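## Task

The wall rack holds two removable shelves, each with a label on its front edge. Label colours: KK-17 yellow, KK-27 red, KK-44 red, KK-55 green, KK-84 yellow, KK-91 green. Place each shelf on the rack level marked with the colour of its label, get five vials standing upright on each shelf, and push both shelves all the way in. Everything must stay in place without the robot holding it. Finally release everything and move the arms away.

## Robot and tools

Robot: two 7-joint arms, left_arm and right_arm, each with a parallel gripper. Joint order per arm: shoulder pitch, shoulder roll, upper arm roll, elbow, forearm roll, wrist pitch, wrist yaw. Setting both arms to the same joint values gives mirrored postures.

Frame: one world frame shared by both arms. Origin lies on the floor plane z = 0, directly beneath the midpoint of the two arm bases, which sit 0.70 m above it. +z is up, +x is forward (the direction both arms face), and left_arm sits on the +y side. Image left and right do not follow the arm names.

Tool execute_actions takes actions, a list with zero or one entry, plus an optional pictures boolean.
- Empty list: nothing is commanded; you get the current state with camera pictures.
- Move: {"rows": [[...]], "steps": n}. Give 1 to 15 rows; n is 3 to 15 control steps of 1/30 s each, default 15. One row is used per step, and the final row repeats if there are fewer rows than steps.
- Wait: {"steps": n} with n up to 300. Time you spend replying counts toward it.
Pictures come back only when the list is empty or pictures is true.

Row layout: always 16 numbers, each in [-1, 1], even if only one arm moves. Positions 1-7 are left_arm joint offsets and position 8 is left_arm opening. Positions 9-16 are the same for right_arm.
- Joint numbers are offsets, not poses. Each is measured from the joint angle in the most recent result that printed joint angles. If no result in this scene has printed them yet, or for the second and later calls in one reply, they count from where the arm stands when the action begins. Rows do not add up: every row counts from that same reference.
- Scale: 1.0 equals 0.9738 rad for shoulder pitch, 0.9684 for shoulder roll, 1.598 for upper arm roll, 1.604 for elbow, 3.238 for forearm roll, and 3.249 for wrist pitch and wrist yaw.
- An all-zero row is not a hold. It drives the arm back to the reference angles.
- Opening is absolute: +1 is fully open and -1 is closed. A full close takes at least about 0.5 s.

Joint ranges (rad), left_arm: -1.396..2.000, -0.175..2.000, -1.571..1.571, 0.000..2.443, -1.571..1.571, -0.785..0.785, -1.571..1.571. right_arm: the same except shoulder pitch is -1.300..2.000. The true ends may differ by up to 0.017 rad either way.
- A call that asks a joint to go more than 0.017 rad beyond a stated end is refused, and nothing is sent.
- Targets beyond the real end are cut off there, and the result prints "joint sent to its limit". That line may refer to an earlier action. If the line is absent, that does not prove the joint has room left.

Speed: each step, a joint target may lead the measured angle by at most 0.0738 (shoulder pitch), 0.0684 (shoulder roll), 0.113 (upper arm roll), 0.119 (elbow), 0.403 (forearm roll) or 0.414 (wrist pitch and yaw) rad. If a step's targets would move a gripper more than 70 mm from where it is, all of that arm's targets are scaled back. Large offsets therefore take several steps.

Timing: a result is produced 3 steps before its action ends, and those last steps run while you reply. Between calls, the arms keep heading for the last row you sent. They stop once everything has nearly stopped moving, or once any step is HELD. Fingers finish their opening or closing regardless.

Results:
- State line `left_arm: …` | `right_arm: …` gives end_effector_position (m) and end_effector_quat_wxyz in the world frame. It can be off, more so at long reach.
- Joint positions / Joint velocities: one block per arm with 7 joints (rad, rad/s), then the finger-pad gap (m; 0.145 m means fully open).
- grip_measured: the measured opening on the command scale. To hold something, keep commanding an opening well below it; the lower you go, the harder the squeeze. Each pad pushes about 10 N at most, on objects up to about 11 cm wide. Closing fast can press harder and may spring the fingers open.
- "joint command not followed": the clearance check changed or blocked joint targets.
- HELD: your row, or part of it, was not sent on that step.
- MOTOR HOT appears at 85 °C. At 100 °C an OVER-TEMPERATURE FAULT stops the arm, and joints at their limit go limp until cooled. Don't hold loads longer than needed. Heat partly carries into the next scene.

Gripper geometry: fingers point along the gripper's +z axis and close along its y axis. end_effector_position is the point between the closed pads, under 1 cm behind the tips. The tips move about 17 mm further along +z as the fingers close.

Tool zoom_image: camera is one of cam_high, cam_low, cam_left_wrist, cam_right_wrist. region is [x0, y0, x1, y1] in pixels of that camera's latest image, with the origin at the top-left, no larger than 504 by 504. All cameras are 896x504. Approximate positions (world, m): cam_high at [-0.344951, 0.861864, 1.1988], cam_low at [0.357404, -0.715336, 0.286819]. Wrist camera poses follow from the joint readings. Full calibration (K, distortion, T_world_to_cam) is given per camera and may be slightly off in each scene.

Tool finished_scene: pass scene (1 or 2). Replying without any tool call ends every remaining scene.

Cautions: things may occasionally tug on a held part or nudge loose objects. Never knock anything out of the work area. Avoid drops, slips, slams, hard impacts and very strong pushes. Keep the arms from striking or pressing against each other. Before finishing, make sure the shelves and vials rest on their own, then open the grippers and withdraw.

Each tool is called after "Emit:" in YAML: its name, and indented under it one key for each argument.

## Session

Emit:
execute_actions:
  actions: []

Scene clock: 0.00 s of 9600.00 s.
left_arm: end_effector_position=(+0.2704, +0.1569, +0.4514) grip_measured=+1.00 end_effector_quat_wxyz=(-0.005, +0.704, +0.006, +0.710) | right_arm: end_effector_position=(+0.2728, -0.1511, +0.4479) grip_measured=+1.00 end_effector_quat_wxyz=(-0.004, +0.707, +0.008, +0.707)
Joint positions: left_arm=[-0.439  0.333 -0.276  1.813  0.175 -0.281 -0.364  0.145] | right_arm=[-0.422  0.341 -0.291  1.796  0.178 -0.277 -0.343  0.145]
Joint velocities: left_arm=[-0.121 -0.055 -0.002 -0.007 -0.007  0.007 -0.007 -0.   ] | right_arm=[ 0.055 -0.033 -0.007 -0.002  0.022 -0.007 -0.007  0.   ]
Motor temperatures (°C, as the motors report them): left_arm=[26 24 26 24 28 27 26] | right_arm=[27 27 28 28 26 24 27]

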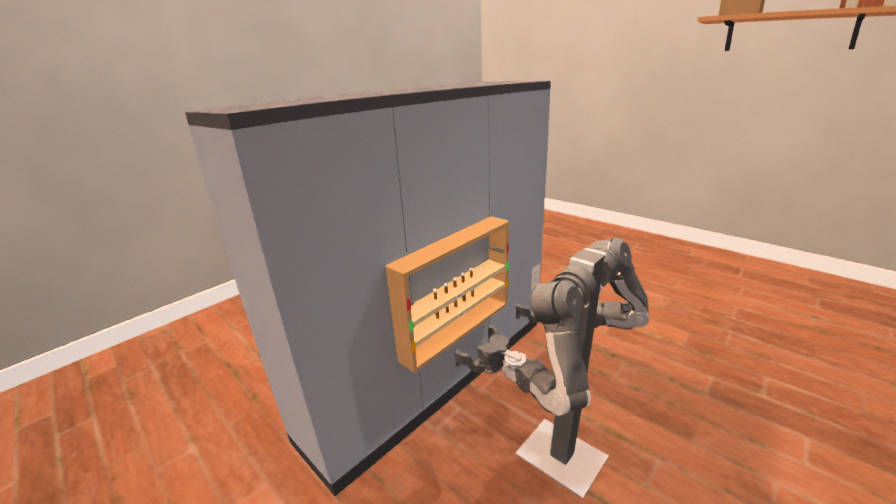

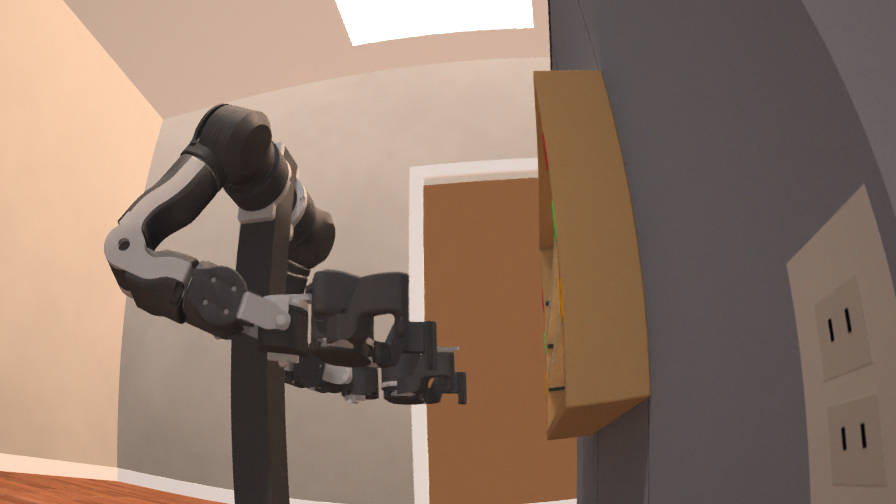

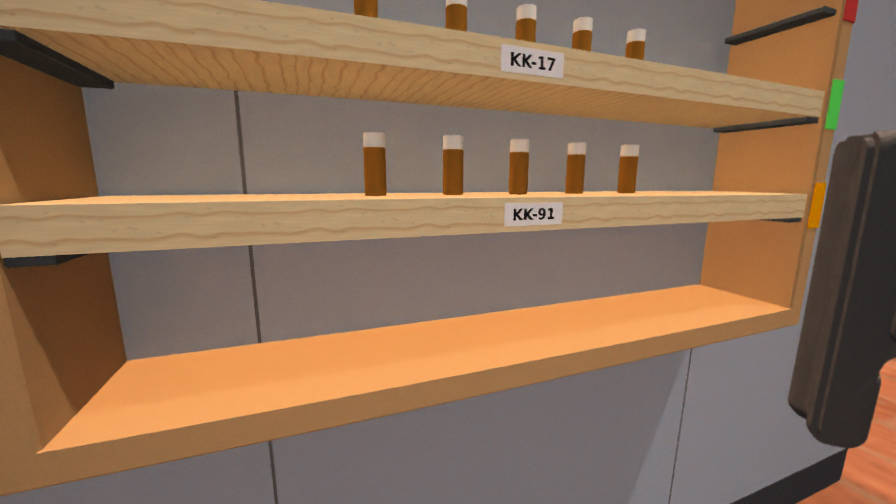

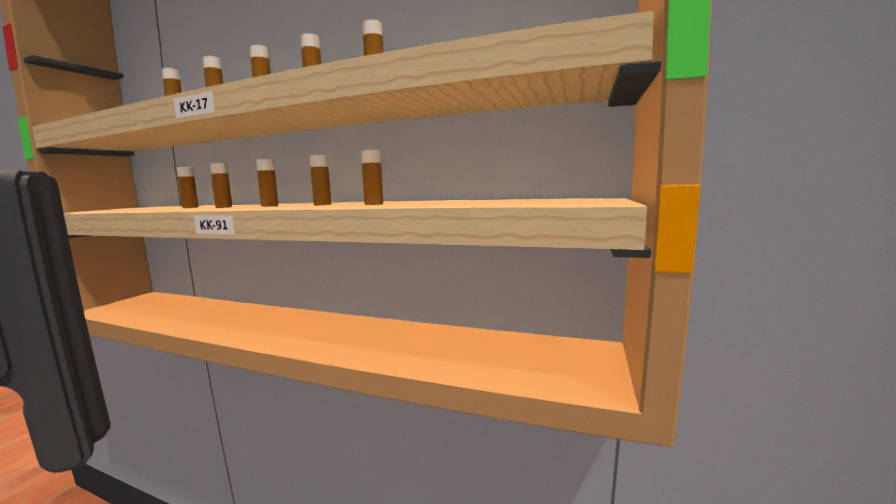

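Emit:
execute_actions:
  actions:
    - {"rows":[[0,-0.344,0.173,0,0.428,0.0865,0.112,0,-0.017,-0.352,0.182,0.01,0.427,0.147,0.1056,0]]}

Emit:
execute_actions:
  actions:
    - {"steps":45}
  pictures: true

Scene clock: 0.97 s of 9600.00 s.
left_arm: end_effector_position=(+0.2781, +0.1526, +0.4238) grip_measured=+0.00 end_effector_quat_wxyz=(+0.442, +0.552, +0.544, +0.452) | right_arm: end_effector_position=(+0.2753, -0.1206, +0.4245) grip_measured=+0.00 end_effector_quat_wxyz=(-0.494, +0.595, -0.495, +0.396)
Joint positions: left_arm=[-0.44  -0.001  0.001  1.814  1.551 -0.002 -0.006  0.076] | right_arm=[-0.438  0.     0.001  1.814  1.551  0.198 -0.005  0.076]
Joint velocities: left_arm=[-0.011 -0.055 -0.105  0.007  0.198 -0.037  0.022 -0.   ] | right_arm=[ 0.121 -0.099 -0.144 -0.002  0.212  0.022 -0.051  0.   ]
Motor temperatures (°C, as the motors report them): left_arm=[26 24 26 24 28 28 26] | right_arm=[27 27 28 28 26 24 27]
Steps of this call (steps 1 to 17: nothing new was sent; steps 18 to 29: the first 12 steps of this action). Readings (joint positions):
18: left_arm=[-0.446 0.273 -0.196 1.816 0.262 -0.194 -0.268] | right_arm=[-0.438 0.283 -0.209 1.809 0.265 -0.188 -0.247]
19: left_arm=[-0.442 0.196 -0.089 1.815 0.413 -0.104 -0.154] | right_arm=[-0.442 0.206 -0.102 1.816 0.416 -0.043 -0.142]
21: left_arm=[-0.432 0.090 0.028 1.814 0.781 -0.041 -0.057] | right_arm=[-0.434 0.102 0.029 1.815 0.782 0.124 -0.056]
25: left_arm=[-0.440 -0.008 -0.013 1.814 1.448 0.004 -0.008] | right_arm=[-0.438 -0.015 -0.017 1.814 1.449 0.204 -0.007]
29: the state above

Scene clock: 2.47 s of 9600.00 s.
left_arm: end_effector_position=(+0.2782, +0.1520, +0.4239) grip_measured=+0.00 end_effector_quat_wxyz=(+0.444, +0.551, +0.545, +0.450) | right_arm: end_effector_position=(+0.2752, -0.1190, +0.4249) grip_measured=+0.00 end_effector_quat_wxyz=(-0.497, +0.593, -0.497, +0.393)
Joint positions: left_arm=[-0.44  -0.001 -0.001  1.814  1.559 -0.002 -0.006  0.076] | right_arm=[-0.438 -0.001 -0.002  1.814  1.559  0.2   -0.005  0.076]
Joint velocities: left_arm=[ 0.011  0.033  0.002 -0.012  0.022 -0.066  0.051  0.   ] | right_arm=[-0.011 -0.055  0.002 -0.007 -0.022 -0.007  0.007  0.   ]
Motor temperatures (°C, as the motors report them): left_arm=[26 24 26 25 28 28 26] | right_arm=[27 27 28 28 26 24 27]
Kept back: nothing.
Steps of this call (steps 1 to 3: the last 3 steps of your previous action; steps 4 to 15: the robot went on to your last target; steps 16 to 45: nothing new was sent). Readings (joint positions):
1: left_arm=[-0.440 -0.002 -0.001 1.814 1.555 -0.002 -0.006] | right_arm=[-0.438 -0.002 -0.002 1.814 1.555 0.200 -0.005]
2: left_arm=[-0.440 -0.001 -0.001 1.814 1.557 -0.002 -0.006] | right_arm=[-0.438 -0.001 -0.002 1.814 1.557 0.200 -0.005]
4: left_arm=[-0.440 -0.001 -0.001 1.814 1.558 -0.002 -0.006] | right_arm=[-0.438 -0.001 -0.002 1.814 1.558 0.200 -0.005]
8: left_arm=[-0.440 -0.001 -0.001 1.814 1.559 -0.002 -0.006] | right_arm=[-0.438 -0.001 -0.002 1.814 1.558 0.200 -0.005]
45: the state above
All arms were judged still, so your last target was given up. Only a new action makes them travel on or press farther. Fingers that are still opening or closing keep moving.
camera_calibration (this result's frames):
cam_left_wrist: T_world_to_cam=[[-0.151138, -0.0128628, 0.988429, -0.378513], [-0.173564, -0.984036, -0.0393449, 0.226347], [0.973156, -0.177502, 0.146493, -0.24934], [0, 0, 0, 1]] pos_world=[0.224725, 0.173606, 0.419565]
cam_right_wrist: T_world_to_cam=[[0.133809, 0.0794505, -0.987817, 0.394183], [-0.357275, 0.933618, 0.0266952, 0.210508], [0.924365, 0.34935, 0.153312, -0.225958], [0, 0, 0, 1]] pos_world=[0.231332, -0.148913, 0.418403]

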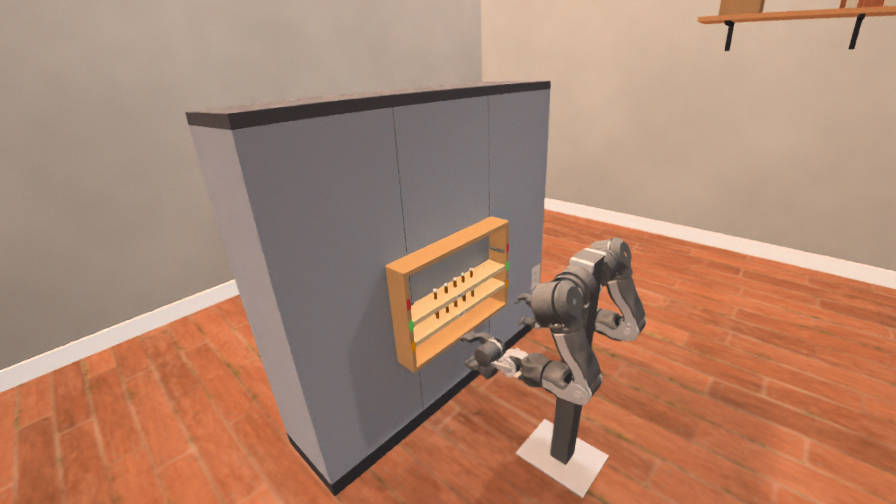

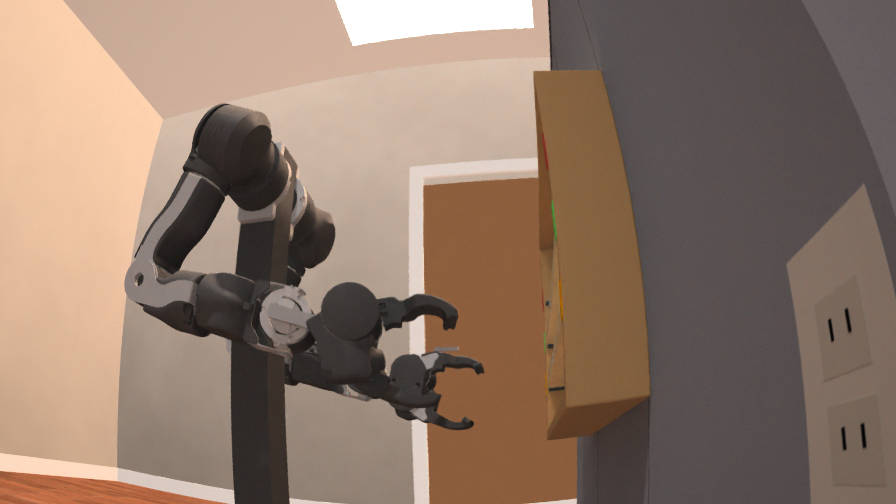

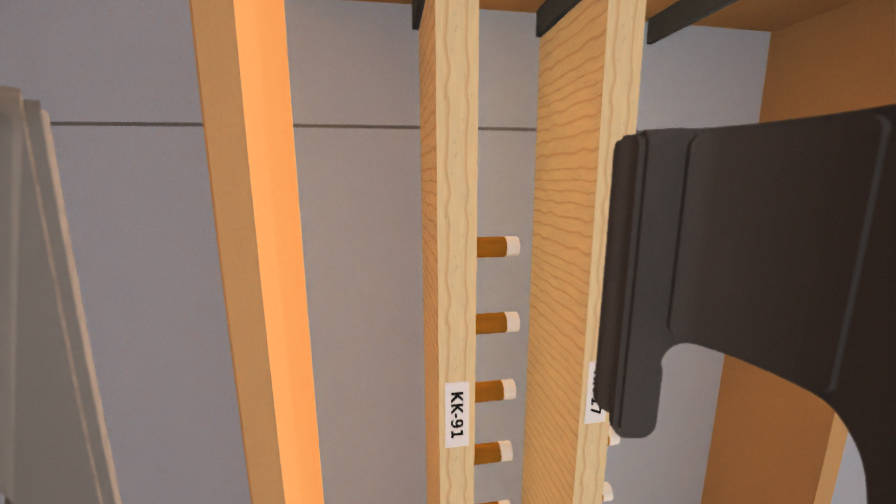

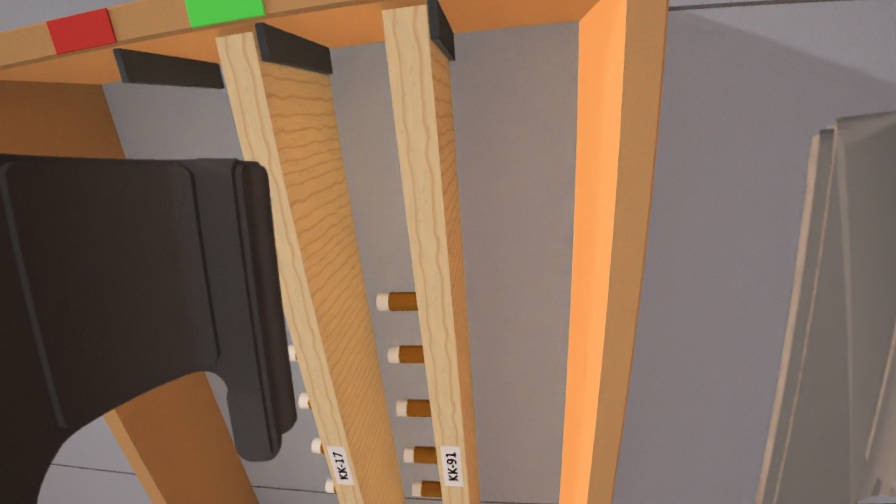

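Emit:
execute_actions:
  actions:
    - {"rows":[[0.361,0.228,0.05,0.058,-0.895,0,0.081,-0.45,0.367,-0.102,-0.022,0.07,-0.029,-0.0615,0.087,-0.45]]}

Emit:
execute_actions:
  actions:
    - {"steps":30}

Scene clock: 3.67 s of 9600.00 s.
left_arm: end_effector_position=(+0.3499, +0.1725, +0.5496) grip_measured=-0.45 end_effector_quat_wxyz=(-0.221, +0.600, -0.321, +0.699) | right_arm: end_effector_position=(+0.3289, -0.1295, +0.6234) grip_measured=-0.45 end_effector_quat_wxyz=(+0.618, -0.346, +0.345, -0.616)
Joint positions: left_arm=[-0.091  0.22   0.078  1.907 -0.533 -0.002  0.255  0.042] | right_arm=[-0.084 -0.1   -0.038  1.926  1.465  0.003  0.277  0.042]
Joint velocities: left_arm=[ 0.099 -0.011  0.002 -0.022 -4.359  0.022 -0.081 -0.   ] | right_arm=[ 0.165 -0.055 -0.007 -0.002 -0.051 -0.037  0.007 -0.   ]
Motor temperatures (°C, as the motors report them): left_arm=[26 24 26 25 28 28 26] | right_arm=[27 27 28 28 26 24 27]
Steps of this call (steps 1 to 24: nothing new was sent; steps 25 to 36: the first 12 steps of this action). Readings (joint positions):
25: left_arm=[-0.424 0.027 0.027 1.840 1.468 0.014 0.063] | right_arm=[-0.425 -0.035 -0.010 1.851 1.516 0.112 0.058]
26: left_arm=[-0.372 0.094 0.077 1.887 1.320 0.008 0.144] | right_arm=[-0.376 -0.099 -0.027 1.911 1.492 0.056 0.151]
28: left_arm=[-0.213 0.235 0.093 1.918 0.958 -0.012 0.225] | right_arm=[-0.211 -0.113 -0.053 1.943 1.470 0.026 0.251]
32: left_arm=[-0.070 0.217 0.076 1.916 0.215 -0.010 0.252] | right_arm=[-0.057 -0.100 -0.036 1.933 1.466 0.003 0.273]
36: the state above

Scene clock: 4.67 s of 9600.00 s.
left_arm: end_effector_position=(+0.3533, +0.2029, +0.5392) grip_measured=-0.45 end_effector_quat_wxyz=(+0.500, -0.499, +0.500, -0.501) | right_arm: end_effector_position=(+0.3293, -0.1295, +0.6249) grip_measured=-0.45 end_effector_quat_wxyz=(+0.619, -0.345, +0.344, -0.616)
Joint positions: left_arm=[-0.089  0.22   0.079  1.907 -1.338 -0.002  0.255  0.042] | right_arm=[-0.079 -0.1   -0.038  1.926  1.465  0.003  0.277  0.042]
Joint velocities: left_arm=[-0.011  0.011  0.007  0.007  0.007  0.007 -0.11  -0.   ] | right_arm=[ 0.033 -0.011  0.017 -0.002 -0.022  0.037  0.007 -0.   ]
Motor temperatures (°C, as the motors report them): left_arm=[26 24 26 25 28 28 26] | right_arm=[27 27 28 28 26 24 27]
Kept back: nothing.
Steps of this call (steps 1 to 3: the last 3 steps of your previous action; steps 4 to 30: the robot went on to your last target). Readings (joint positions):
1: left_arm=[-0.089 0.220 0.078 1.907 -0.719 -0.002 0.255] | right_arm=[-0.081 -0.100 -0.038 1.926 1.465 0.003 0.277]
2: left_arm=[-0.089 0.220 0.078 1.907 -0.906 -0.002 0.255] | right_arm=[-0.079 -0.100 -0.038 1.926 1.465 0.003 0.277]
4: left_arm=[-0.089 0.220 0.079 1.907 -1.212 -0.002 0.255] | right_arm=[-0.079 -0.100 -0.038 1.926 1.465 0.003 0.277]
8: left_arm=[-0.089 0.220 0.079 1.907 -1.329 -0.002 0.255] | right_arm=[-0.079 -0.100 -0.038 1.926 1.465 0.003 0.277]
30: the state above
All arms were judged still, so your last target was given up. Only a new action makes them travel on or press farther. Fingers that are still opening or closing keep moving.

Model is excellent.

Emit:
execute_actions:
  actions:
    - {"rows":[[0,0,0,0,0,0,0,-0.45,0,0,0,0,0,0,-0.171,-0.45]]}
  pictures: true

Scene clock: 5.10 s of 9600.00 s.
left_arm: end_effector_position=(+0.3533, +0.2029, +0.5392) grip_measured=-0.45 end_effector_quat_wxyz=(+0.500, -0.499, +0.500, -0.501) | right_arm: end_effector_position=(+0.3535, -0.1293, +0.5392) grip_measured=-0.45 end_effector_quat_wxyz=(+0.502, -0.500, +0.498, -0.500)
Joint positions: left_arm=[-0.089  0.22   0.079  1.907 -1.338 -0.002  0.255  0.042] | right_arm=[-0.081 -0.1   -0.038  1.925  1.465  0.003 -0.272  0.042]
Joint velocities: left_arm=[-0.011 -0.055  0.002 -0.002 -0.007 -0.081 -0.051  0.   ] | right_arm=[-0.033 -0.055  0.002 -0.002  0.022 -0.007  0.022  0.   ]
Motor temperatures (°C, as the motors report them): left_arm=[27 24 26 25 28 28 26] | right_arm=[27 27 28 28 26 24 27]
Steps of this call (step 1: nothing new was sent; steps 2 to 13: the first 12 steps of this action). Readings (joint positions):
2: left_arm=[-0.089 0.220 0.079 1.907 -1.338 -0.002 0.255] | right_arm=[-0.078 -0.100 -0.038 1.930 1.465 0.003 0.195]
3: left_arm=[-0.089 0.220 0.079 1.907 -1.338 -0.002 0.255] | right_arm=[-0.077 -0.100 -0.038 1.932 1.465 0.003 0.051]
5: left_arm=[-0.089 0.220 0.079 1.907 -1.338 -0.002 0.255] | right_arm=[-0.079 -0.100 -0.038 1.926 1.465 0.003 -0.184]
9: left_arm=[-0.089 0.220 0.079 1.907 -1.338 -0.002 0.255] | right_arm=[-0.081 -0.100 -0.038 1.925 1.465 0.003 -0.267]
13: the state above
camera_calibration (this result's frames):
cam_left_wrist: T_world_to_cam=[[-0.3453, 0.00303329, -0.938488, 0.623858], [-0.162109, 0.984771, 0.0628282, -0.164518], [0.924386, 0.173832, -0.339549, -0.122304], [0, 0, 0, 1]] pos_world=[0.301804, 0.18138, 0.554291]
cam_right_wrist: T_world_to_cam=[[0.341913, 0.0258109, -0.939377, 0.39079], [-0.165028, 0.985737, -0.0329818, 0.216046], [0.925128, 0.1663, 0.341296, -0.437533], [0, 0, 0, 1]] pos_world=[0.306811, -0.15029, 0.523553]

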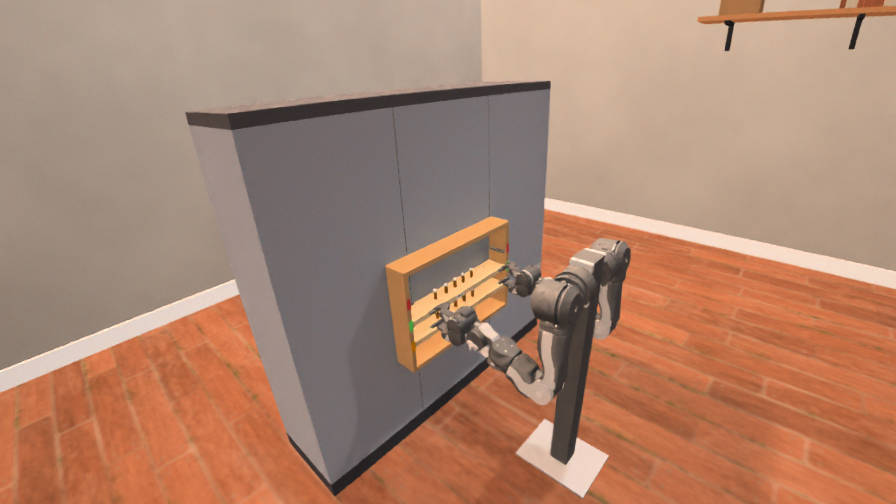

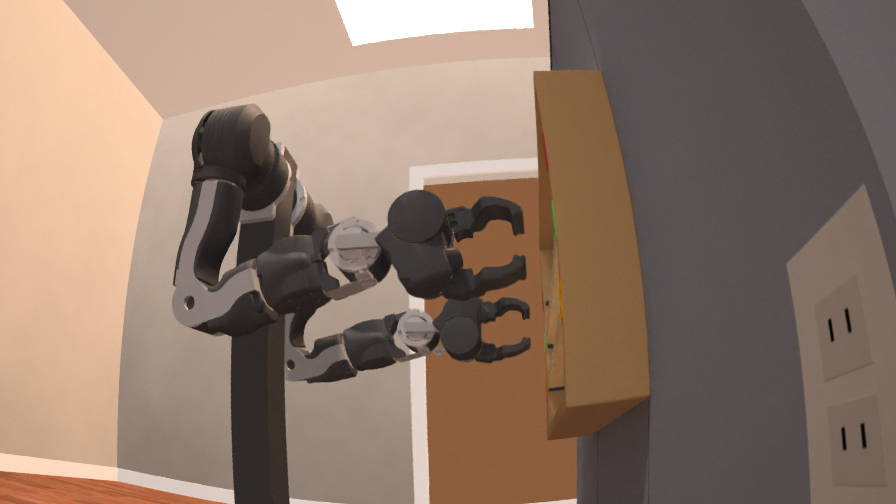

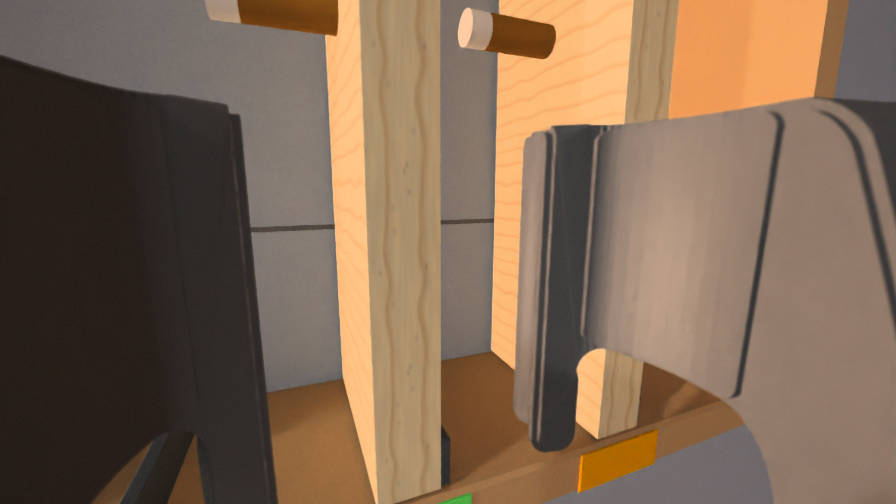

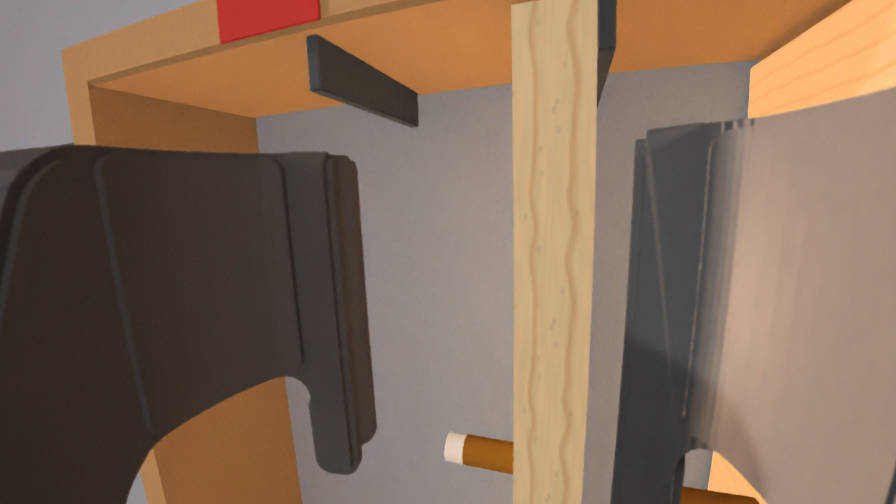

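Emit:
execute_actions:
  actions:
    - {"rows":[[0.037,0,-0.006,-0.026,0,0,-0.002,-0.45,0.036,0,0.003,-0.026,0,0,0.002,-0.45],[0.075,0,-0.012,-0.052,-0.001,0,-0.004,-0.45,0.072,0,0.006,-0.053,0,0,0.004,-0.45],[0.112,0,-0.018,-0.077,-0.001,0,-0.006,-0.45,0.108,0,0.008,-0.079,0,0,0.007,-0.45],[0.149,0,-0.024,-0.103,-0.002,0,-0.008,-0.45,0.144,0,0.011,-0.106,0.001,0,0.009,-0.45],[0.186,0,-0.03,-0.129,-0.002,0,-0.01,-0.45,0.18,0,0.014,-0.132,0.001,0,0.011,-0.45],[0.224,0,-0.036,-0.155,-0.002,0,-0.011,-0.45,0.216,0,0.017,-0.158,0.001,0,0.013,-0.45],[0.261,0,-0.042,-0.181,-0.003,0,-0.013,-0.45,0.252,0,0.02,-0.185,0.001,0,0.015,-0.45],[0.298,0,-0.048,-0.206,-0.003,0,-0.015,-0.45,0.288,0,0.022,-0.211,0.002,0,0.018,-0.45],[0.33,0,-0.053,-0.228,-0.004,0,-0.017,-0.45,0.318,0,0.025,-0.233,0.002,0,0.02,-0.45],[0.355,0,-0.057,-0.246,-0.004,0,-0.018,-0.45,0.343,0,0.027,-0.251,0.002,0,0.021,-0.45],[0.373,0,-0.06,-0.258,-0.004,0,-0.019,-0.45,0.36,0,0.028,-0.264,0.002,0,0.022,-0.45]]}

Emit:
execute_actions:
  actions:
    - {"steps":10}
  pictures: true

Scene clock: 6.03 s of 9600.00 s.
left_arm: end_effector_position=(+0.4347, +0.2032, +0.5370) grip_measured=-0.45 end_effector_quat_wxyz=(+0.501, -0.499, +0.498, -0.502) | right_arm: end_effector_position=(+0.4347, -0.1288, +0.5332) grip_measured=-0.45 end_effector_quat_wxyz=(+0.502, -0.501, +0.498, -0.500)
Joint positions: left_arm=[ 0.283  0.22  -0.015  1.495 -1.349 -0.002  0.2    0.042] | right_arm=[ 0.278 -0.101  0.005  1.504  1.47   0.003 -0.209  0.042]
Joint velocities: left_arm=[-0.011 -0.055 -0.002  0.012  0.007 -0.037 -0.168 -0.   ] | right_arm=[-0.011 -0.011  0.022  0.007  0.037  0.022  0.125  0.   ]
Motor temperatures (°C, as the motors report them): left_arm=[27 24 26 25 28 28 26] | right_arm=[27 27 28 28 26 24 27]
Steps of this call (steps 1 to 3: the last 3 steps of your previous action; steps 4 to 15: the robot went on to your last target; step 16: nothing new was sent; steps 17 to 28: the first 12 steps of this action). Readings (joint positions):
17: left_arm=[-0.069 0.220 0.074 1.882 -1.338 -0.002 0.252] | right_arm=[-0.062 -0.100 -0.036 1.901 1.465 0.003 -0.268]
18: left_arm=[-0.023 0.220 0.063 1.831 -1.338 -0.002 0.250] | right_arm=[-0.018 -0.100 -0.031 1.849 1.465 0.003 -0.266]
20: left_arm=[0.059 0.220 0.044 1.750 -1.341 -0.002 0.240] | right_arm=[0.062 -0.100 -0.024 1.764 1.466 0.003 -0.255]
24: left_arm=[0.198 0.220 0.005 1.582 -1.345 -0.002 0.220] | right_arm=[0.196 -0.100 -0.004 1.593 1.468 0.003 -0.229]
28: the state above

Scene clock: 6.37 s of 9600.00 s.
left_arm: end_effector_position=(+0.4334, +0.2032, +0.5337) grip_measured=-0.45 end_effector_quat_wxyz=(+0.499, -0.500, +0.500, -0.500) | right_arm: end_effector_position=(+0.4333, -0.1288, +0.5304) grip_measured=-0.45 end_effector_quat_wxyz=(+0.500, -0.502, +0.499, -0.498)
Joint positions: left_arm=[ 0.275  0.22  -0.015  1.495 -1.349 -0.002  0.198  0.042] | right_arm=[ 0.27  -0.101  0.005  1.504  1.47   0.003 -0.206  0.042]
Joint velocities: left_arm=[-0.099 -0.033 -0.017 -0.012  0.007 -0.007 -0.066 -0.   ] | right_arm=[-0.055  0.011  0.002 -0.017  0.007 -0.022  0.037  0.   ]
Motor temperatures (°C, as the motors report them): left_arm=[27 24 26 25 28 28 26] | right_arm=[27 27 28 28 26 24 27]
Kept back: nothing.
Steps of this call (steps 1 to 3: the last 3 steps of your previous action; steps 4 to 10: the robot went on to your last target). Readings (joint positions):
1: left_arm=[0.281 0.220 -0.015 1.495 -1.349 -0.002 0.198] | right_arm=[0.276 -0.101 0.005 1.504 1.470 0.003 -0.206]
2: left_arm=[0.277 0.220 -0.015 1.495 -1.349 -0.002 0.198] | right_arm=[0.273 -0.101 0.005 1.504 1.470 0.003 -0.206]
4: left_arm=[0.275 0.220 -0.015 1.495 -1.349 -0.002 0.198] | right_arm=[0.270 -0.101 0.005 1.504 1.470 0.003 -0.206]
8: left_arm=[0.275 0.220 -0.015 1.495 -1.349 -0.002 0.198] | right_arm=[0.270 -0.101 0.005 1.504 1.470 0.003 -0.206]
10: the state above
camera_calibration (this result's frames):
cam_left_wrist: T_world_to_cam=[[-0.347025, 0.000652827, -0.937856, 0.647265], [-0.162791, 0.984778, 0.0609213, -0.1502], [0.923619, 0.173816, -0.341636, -0.196776], [0, 0, 0, 1]] pos_world=[0.381912, 0.181694, 0.548966]
cam_right_wrist: T_world_to_cam=[[0.336706, 0.0247788, -0.941284, 0.358398], [-0.166112, 0.985538, -0.0334761, 0.229135], [0.926842, 0.167631, 0.335952, -0.506241], [0, 0, 0, 1]] pos_world=[0.386593, -0.14984, 0.515098]

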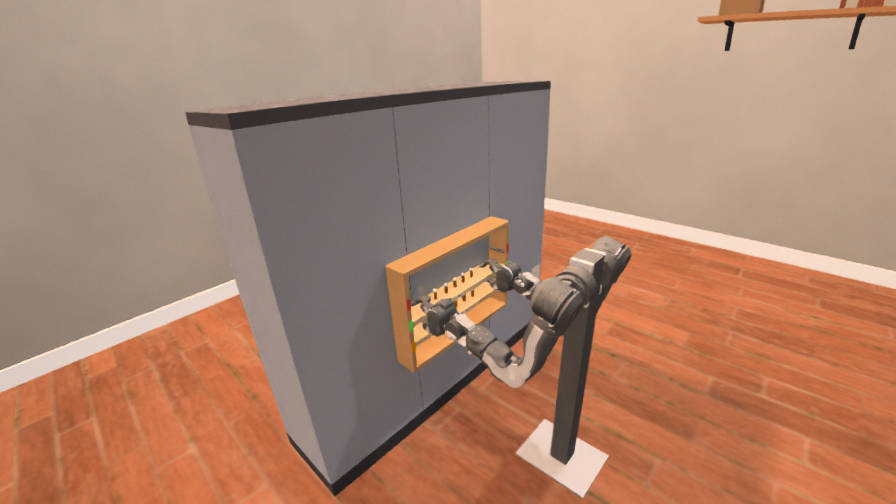

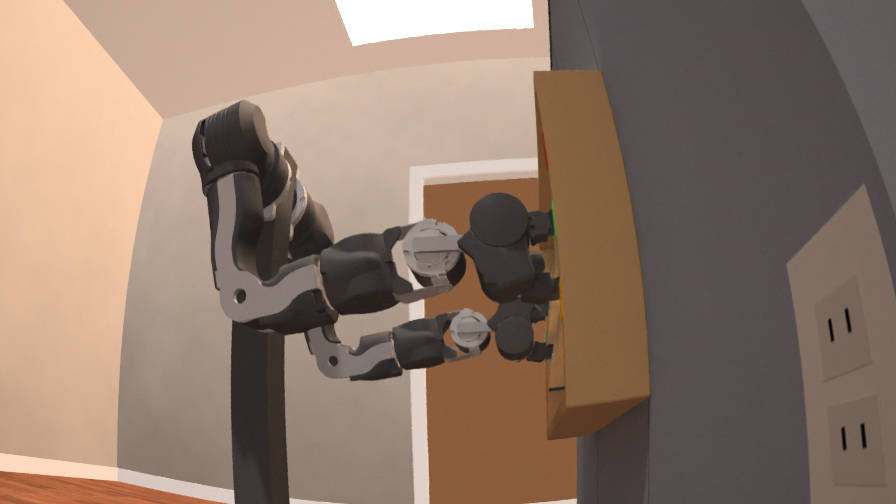

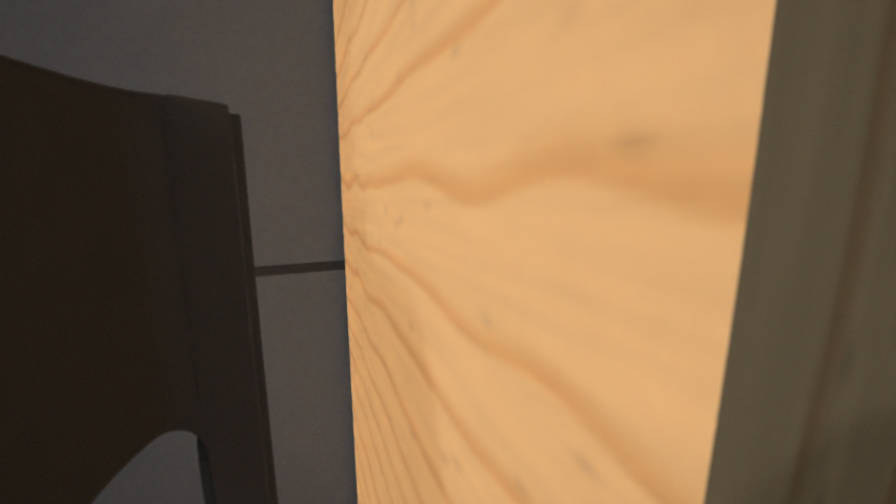

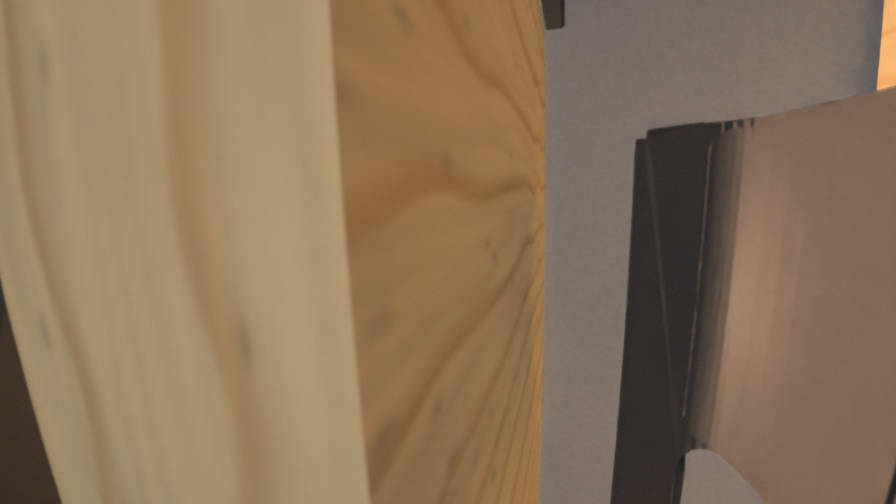

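Emit:
execute_actions:
  actions:
    - {"rows":[[0,0,0,0,0,0,0,-0.55,0.005,0,0,0,0,0,0,-0.55],[0,0,0,0,0,0,0,-0.62,0.005,0,0,0,0,0,0,-0.62],[0,0,0,0,0,0,0,-0.68,0.005,0,0,0,0,0,0,-0.68],[0,0,0,0,0,0,0,-0.72,0.005,0,0,0,0,0,0,-0.72],[0,0,0,0,0,0,0,-0.76,0.005,0,0,0,0,0,0,-0.76],[0,0,0,0,0,0,0,-0.8,0.005,0,0,0,0,0,0,-0.8],[0,0,0,0,0,0,0,-0.86,0.005,0,0,0,0,0,0,-0.86],[0,0,0,0,0,0,0,-0.93,0.005,0,0,0,0,0,0,-0.93],[0,0,0,0,0,0,0,-1,0.005,0,0,0,0,0,0,-1]]}

Scene clock: 7.10 s of 9600.00 s.
left_arm: end_effector_position=(+0.4330, +0.2033, +0.5312) grip_measured=-0.76 end_effector_quat_wxyz=(+0.497, -0.503, +0.502, -0.498) | right_arm: end_effector_position=(+0.4340, -0.1289, +0.5317) grip_measured=-0.76 end_effector_quat_wxyz=(+0.500, -0.502, +0.498, -0.500)
Joint positions: left_arm=[ 0.272  0.22  -0.015  1.494 -1.349 -0.002  0.205  0.018] | right_arm=[ 0.274 -0.101  0.005  1.504  1.468  0.003 -0.208  0.018]
Joint velocities: left_arm=[ 0.055 -0.011  0.012  0.017  0.051 -0.051  0.037  0.   ] | right_arm=[-0.055 -0.077 -0.017 -0.002  0.007  0.022 -0.022  0.   ]
Motor temperatures (°C, as the motors report them): left_arm=[27 24 26 25 28 28 26] | right_arm=[27 27 28 28 26 24 27]
Steps of this call (steps 1 to 10: the robot went on to your last target; steps 11 to 22: the first 12 steps of this action). Readings (joint positions):
11: left_arm=[0.275 0.220 -0.015 1.495 -1.349 -0.002 0.198] | right_arm=[0.271 -0.101 0.005 1.504 1.470 0.003 -0.206]
12: left_arm=[0.275 0.220 -0.015 1.495 -1.349 -0.002 0.198] | right_arm=[0.273 -0.101 0.005 1.504 1.470 0.003 -0.206]
14: left_arm=[0.274 0.220 -0.015 1.495 -1.349 -0.002 0.202] | right_arm=[0.274 -0.101 0.005 1.504 1.470 0.003 -0.206]
18: left_arm=[0.272 0.220 -0.015 1.494 -1.349 -0.002 0.205] | right_arm=[0.274 -0.101 0.005 1.504 1.468 0.003 -0.208]
22: the state above

Emit:
execute_actions:
  actions:
    - {"rows":[[-0.004,0,0.001,0.003,0,0,0,-1,-0.004,0,0,0.003,0,0,0,-1],[-0.013,0,0.002,0.01,0,0,0.001,-1,-0.012,0,-0.001,0.01,0,0,-0.001,-1],[-0.027,0,0.005,0.022,0,0,0.002,-1,-0.027,0,-0.002,0.022,0,0,-0.003,-1],[-0.045,0,0.008,0.036,0,0,0.004,-1,-0.044,0,-0.004,0.037,0,0,-0.005,-1],[-0.066,0,0.011,0.053,0,0,0.006,-1,-0.065,0,-0.005,0.055,0,0,-0.008,-1],[-0.09,0,0.016,0.072,0,0,0.008,-1,-0.089,0,-0.007,0.075,0,0,-0.011,-1],[-0.113,0,0.02,0.091,0,0,0.01,-1,-0.112,0,-0.009,0.095,0,0,-0.013,-1],[-0.134,0,0.023,0.108,0,0,0.012,-1,-0.133,0,-0.011,0.113,0,0,-0.016,-1],[-0.152,0,0.026,0.122,0,0,0.014,-1,-0.15,0,-0.012,0.128,0,0,-0.018,-1],[-0.166,0,0.029,0.134,0,0,0.015,-1,-0.165,0,-0.013,0.14,0,0,-0.02,-1],[-0.175,0,0.03,0.141,0,0,0.016,-1,-0.173,0,-0.014,0.147,0,0,-0.021,-1],[-0.179,0,0.031,0.144,0,0,0.016,-1,-0.177,0,-0.014,0.15,0,0,-0.021,-1]]}
  pictures: true

Scene clock: 7.83 s of 9600.00 s.
left_arm: end_effector_position=(+0.3934, +0.2015, +0.5345) grip_measured=-0.76 end_effector_quat_wxyz=(+0.495, -0.502, +0.505, -0.497) | right_arm: end_effector_position=(+0.3933, -0.1299, +0.5344) grip_measured=-0.76 end_effector_quat_wxyz=(+0.496, -0.505, +0.502, -0.497)
Joint positions: left_arm=[ 0.096  0.219  0.03   1.718 -1.349 -0.002  0.261  0.018] | right_arm=[ 0.099 -0.101 -0.016  1.737  1.466  0.004 -0.28   0.018]
Joint velocities: left_arm=[-0.055 -0.011  0.012  0.066  0.007  0.007  0.022 -0.   ] | right_arm=[-0.033 -0.033 -0.012  0.071  0.007 -0.037 -0.066 -0.   ]
Motor temperatures (°C, as the motors report them): left_arm=[27 24 26 25 28 28 26] | right_arm=[27 27 28 28 26 24 27]
Steps of this call (steps 1 to 3: the last 3 steps of your previous action; steps 4 to 10: the robot went on to your last target; steps 11 to 22: the first 12 steps of this action). Readings (joint positions):
11: left_arm=[0.271 0.220 -0.015 1.494 -1.349 -0.002 0.206] | right_arm=[0.273 -0.101 0.005 1.504 1.467 0.003 -0.208]
12: left_arm=[0.266 0.220 -0.014 1.502 -1.349 -0.002 0.208] | right_arm=[0.268 -0.101 0.005 1.511 1.467 0.003 -0.211]
14: left_arm=[0.231 0.220 -0.006 1.544 -1.349 -0.002 0.214] | right_arm=[0.233 -0.101 0.001 1.555 1.467 0.003 -0.219]
18: left_arm=[0.138 0.219 0.018 1.657 -1.349 -0.002 0.242] | right_arm=[0.140 -0.101 -0.010 1.674 1.467 0.004 -0.256]
22: the state above
camera_calibration (this result's frames):
cam_left_wrist: T_world_to_cam=[[-0.360636, 0.00392318, -0.932698, 0.636112], [-0.15777, 0.985324, 0.0651478, -0.159413], [0.919266, 0.170647, -0.354724, -0.149944], [0, 0, 0, 1]] pos_world=[0.342093, 0.180165, 0.550497]
cam_right_wrist: T_world_to_cam=[[0.324645, 0.0212355, -0.945597, 0.382266], [-0.16388, 0.98589, -0.0341233, 0.223222], [0.93153, 0.166042, 0.323545, -0.46574], [0, 0, 0, 1]] pos_world=[0.346332, -0.150858, 0.519775]

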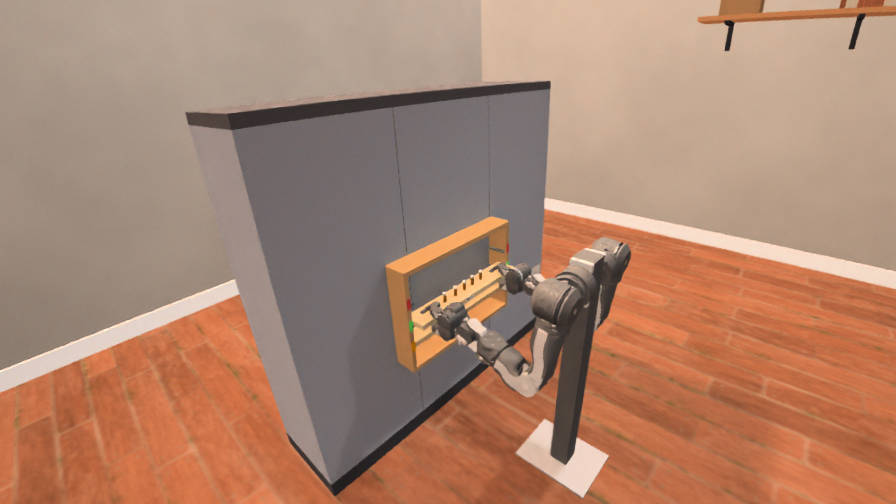

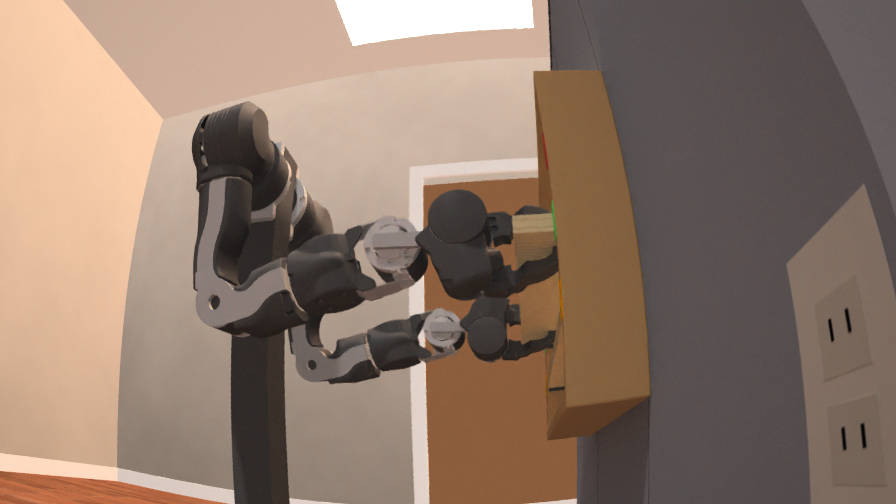

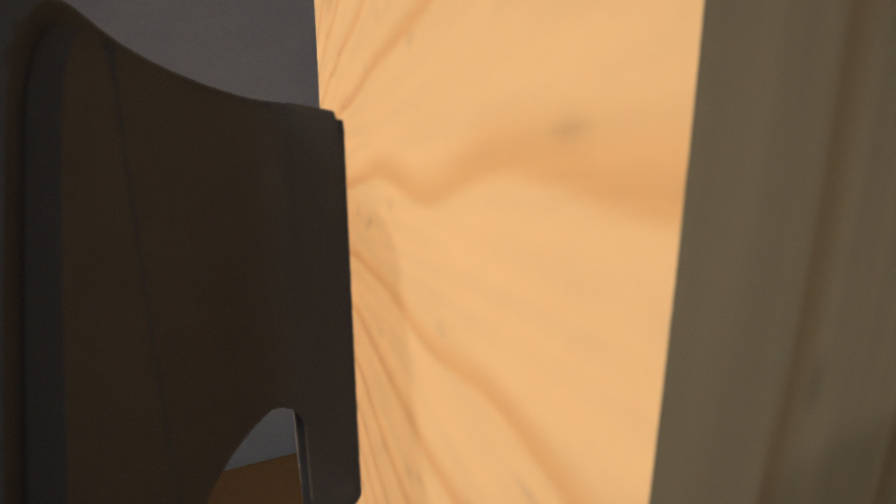

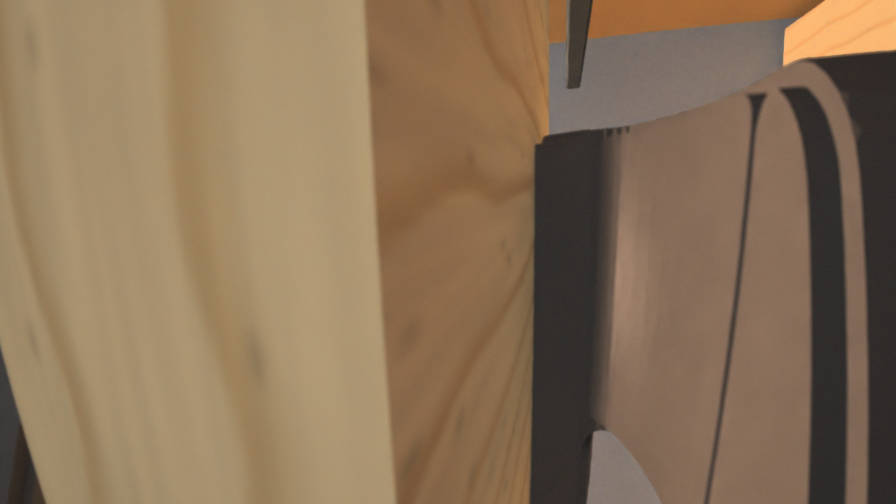

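Emit:
execute_actions:
  actions:
    - {"rows":[[-0.003,0,0.002,0.006,0,0,-0.001,-1,-0.002,0,-0.001,0.006,0,0,0.001,-1],[-0.013,0,0.003,0.012,0,0,-0.001,-1,-0.012,0,-0.001,0.012,0,0,0.001,-1],[-0.031,0,0.005,0.023,0.001,0,-0.001,-1,-0.031,0,-0.002,0.023,0,0,0.001,-1],[-0.054,0,0.008,0.036,0.001,0,-0.002,-1,-0.052,0,-0.003,0.036,0,0,0.002,-1],[-0.079,0,0.011,0.051,0.002,0,-0.002,-1,-0.077,0,-0.004,0.051,0,0,0.002,-1],[-0.11,0,0.015,0.069,0.002,0,-0.003,-1,-0.108,0,-0.005,0.069,-0.001,0,0.003,-1],[-0.142,0,0.019,0.087,0.003,0,-0.004,-1,-0.139,0,-0.006,0.087,-0.001,0,0.004,-1],[-0.173,0,0.023,0.105,0.003,0,-0.005,-1,-0.169,0,-0.008,0.105,-0.001,0,0.004,-1],[-0.205,0,0.026,0.123,0.004,0,-0.006,-1,-0.2,0,-0.009,0.123,-0.001,0,0.005,-1],[-0.236,0,0.03,0.141,0.005,0,-0.007,-1,-0.231,0,-0.011,0.141,-0.002,0,0.006,-1],[-0.261,0,0.033,0.155,0.005,0,-0.007,-1,-0.256,0,-0.012,0.156,-0.002,0,0.007,-1],[-0.284,0,0.036,0.167,0.006,0,-0.008,-1,-0.277,0,-0.013,0.168,-0.002,0,0.007,-1],[-0.302,0,0.038,0.178,0.006,0,-0.009,-1,-0.296,0,-0.013,0.179,-0.002,0,0.008,-1],[-0.312,0,0.04,0.183,0.0065,0,-0.009,-1,-0.305,0,-0.014,0.184,-0.002,0,0.008,-1],[-0.315,0,0.04,0.185,0.0065,0,-0.009,-1,-0.308,0,-0.014,0.186,-0.002,0,0.008,-1]]}

Emit:
execute_actions:
  actions:
    - {"steps":8}
  pictures: true

Scene clock: 8.57 s of 9600.00 s.
left_arm: end_effector_position=(+0.3345, +0.1981, +0.5319) grip_measured=-0.76 end_effector_quat_wxyz=(+0.490, -0.503, +0.510, -0.497) | right_arm: end_effector_position=(+0.3341, -0.1323, +0.5313) grip_measured=-0.76 end_effector_quat_wxyz=(+0.491, -0.508, +0.507, -0.494)
Joint positions: left_arm=[-0.183  0.219  0.083  1.976 -1.333 -0.002  0.255  0.018] | right_arm=[-0.177 -0.101 -0.036  1.996  1.46   0.008 -0.279  0.018]
Joint velocities: left_arm=[-0.451  0.011  0.105  0.515  0.007 -0.007 -0.139  0.   ] | right_arm=[-0.473 -0.033 -0.046  0.476 -0.007  0.051  0.007  0.   ]
Motor temperatures (°C, as the motors report them): left_arm=[27 24 26 25 28 28 26] | right_arm=[27 27 28 28 26 24 27]
Steps of this call (steps 1 to 3: the last 3 steps of your previous action; steps 4 to 10: the robot went on to your last target; steps 11 to 22: the first 12 steps of this action). Readings (joint positions):
11: left_arm=[0.095 0.219 0.031 1.720 -1.349 -0.002 0.264] | right_arm=[0.098 -0.101 -0.016 1.738 1.466 0.004 -0.284]
12: left_arm=[0.087 0.219 0.032 1.726 -1.349 -0.002 0.265] | right_arm=[0.090 -0.101 -0.016 1.745 1.466 0.005 -0.285]
14: left_arm=[0.045 0.219 0.039 1.766 -1.347 -0.002 0.265] | right_arm=[0.048 -0.101 -0.018 1.785 1.465 0.005 -0.286]
18: left_arm=[-0.074 0.219 0.062 1.876 -1.342 -0.002 0.261] | right_arm=[-0.069 -0.101 -0.027 1.895 1.464 0.007 -0.283]
22: the state above

Scene clock: 8.83 s of 9600.00 s.
left_arm: end_effector_position=(+0.3280, +0.1977, +0.5351) grip_measured=-0.76 end_effector_quat_wxyz=(+0.492, -0.501, +0.508, -0.500) | right_arm: end_effector_position=(+0.3277, -0.1327, +0.5345) grip_measured=-0.76 end_effector_quat_wxyz=(+0.493, -0.505, +0.505, -0.496)
Joint positions: left_arm=[-0.214  0.219  0.09   2.008 -1.33  -0.002  0.249  0.018] | right_arm=[-0.206 -0.101 -0.037  2.028  1.46   0.01  -0.274  0.018]
Joint velocities: left_arm=[-0.033  0.011 -0.007 -0.012 -0.037  0.007  0.037  0.   ] | right_arm=[-0.077 -0.033 -0.022  0.007  0.022 -0.037  0.066 -0.   ]
Motor temperatures (°C, as the motors report them): left_arm=[27 24 26 25 28 28 26] | right_arm=[27 27 28 28 26 24 27]
Kept back: nothing.
Steps of this call (steps 1 to 3: the last 3 steps of your previous action; steps 4 to 8: the robot went on to your last target). Readings (joint positions):
1: left_arm=[-0.200 0.219 0.087 1.993 -1.332 -0.002 0.253] | right_arm=[-0.192 -0.101 -0.036 2.013 1.460 0.009 -0.277]
2: left_arm=[-0.211 0.219 0.090 2.005 -1.331 -0.002 0.250] | right_arm=[-0.203 -0.101 -0.037 2.025 1.460 0.010 -0.275]
4: left_arm=[-0.214 0.219 0.090 2.008 -1.330 -0.002 0.249] | right_arm=[-0.206 -0.101 -0.037 2.028 1.460 0.010 -0.274]
8: the state above
camera_calibration (this result's frames):
cam_left_wrist: T_world_to_cam=[[-0.362675, 0.00694792, -0.93189, 0.612703], [-0.147442, 0.98695, 0.0647404, -0.169499], [0.920178, 0.16088, -0.356918, -0.0861269], [0, 0, 0, 1]] pos_world=[0.276473, 0.176886, 0.551204]
cam_right_wrist: T_world_to_cam=[[0.319469, 0.019811, -0.947389, 0.40614], [-0.159936, 0.986566, -0.0333017, 0.213585], [0.934002, 0.16216, 0.318346, -0.402715], [0, 0, 0, 1]] pos_world=[0.280547, -0.153457, 0.520088]

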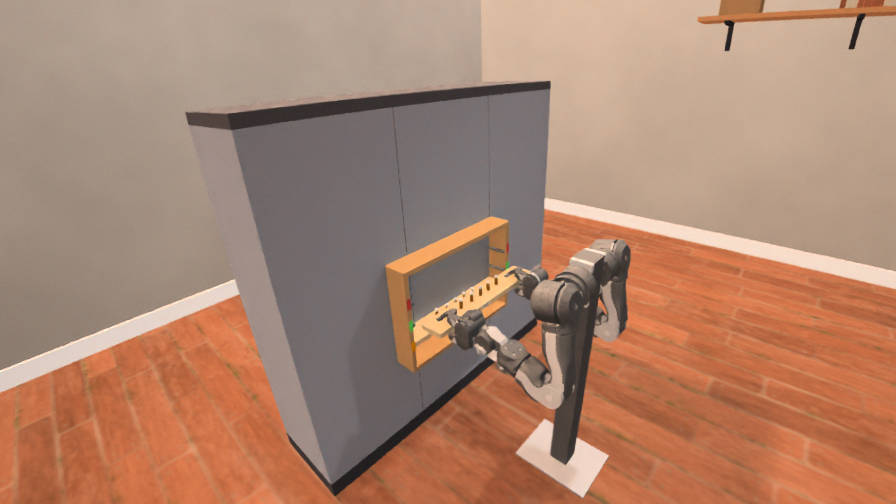

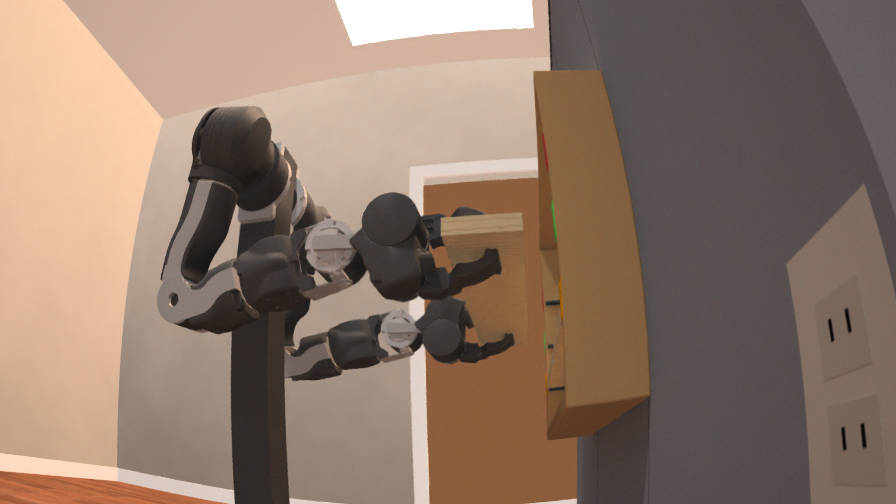

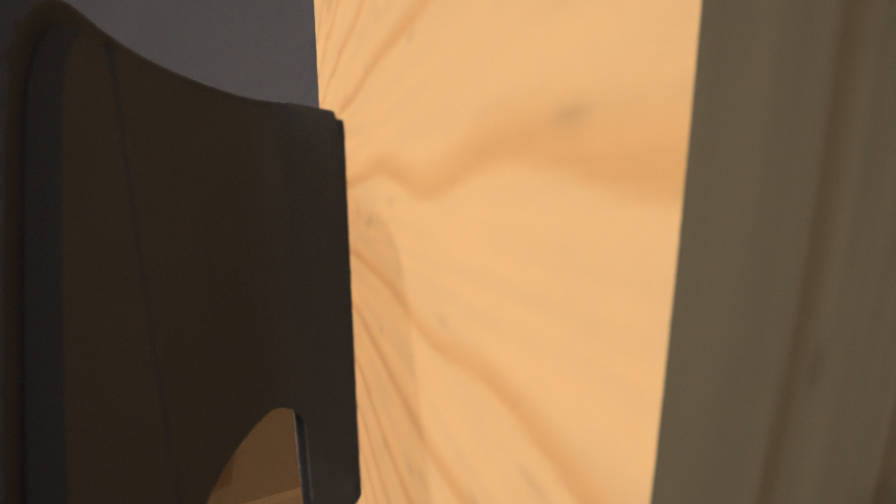

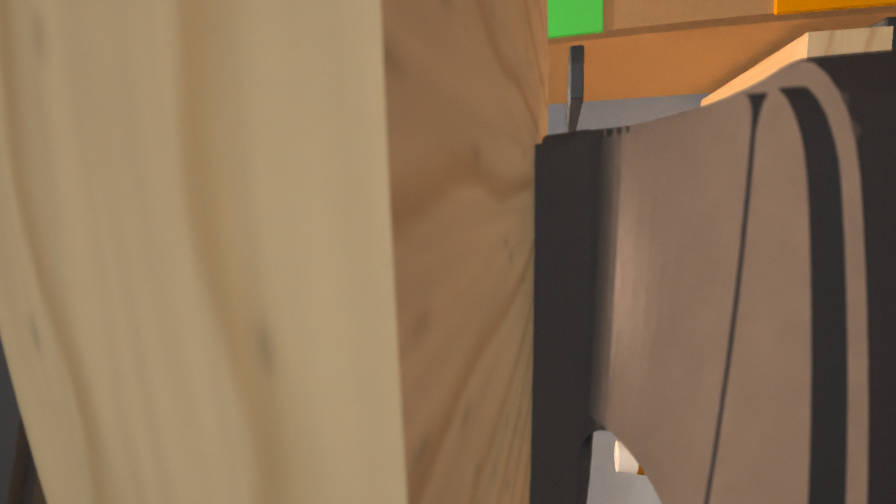

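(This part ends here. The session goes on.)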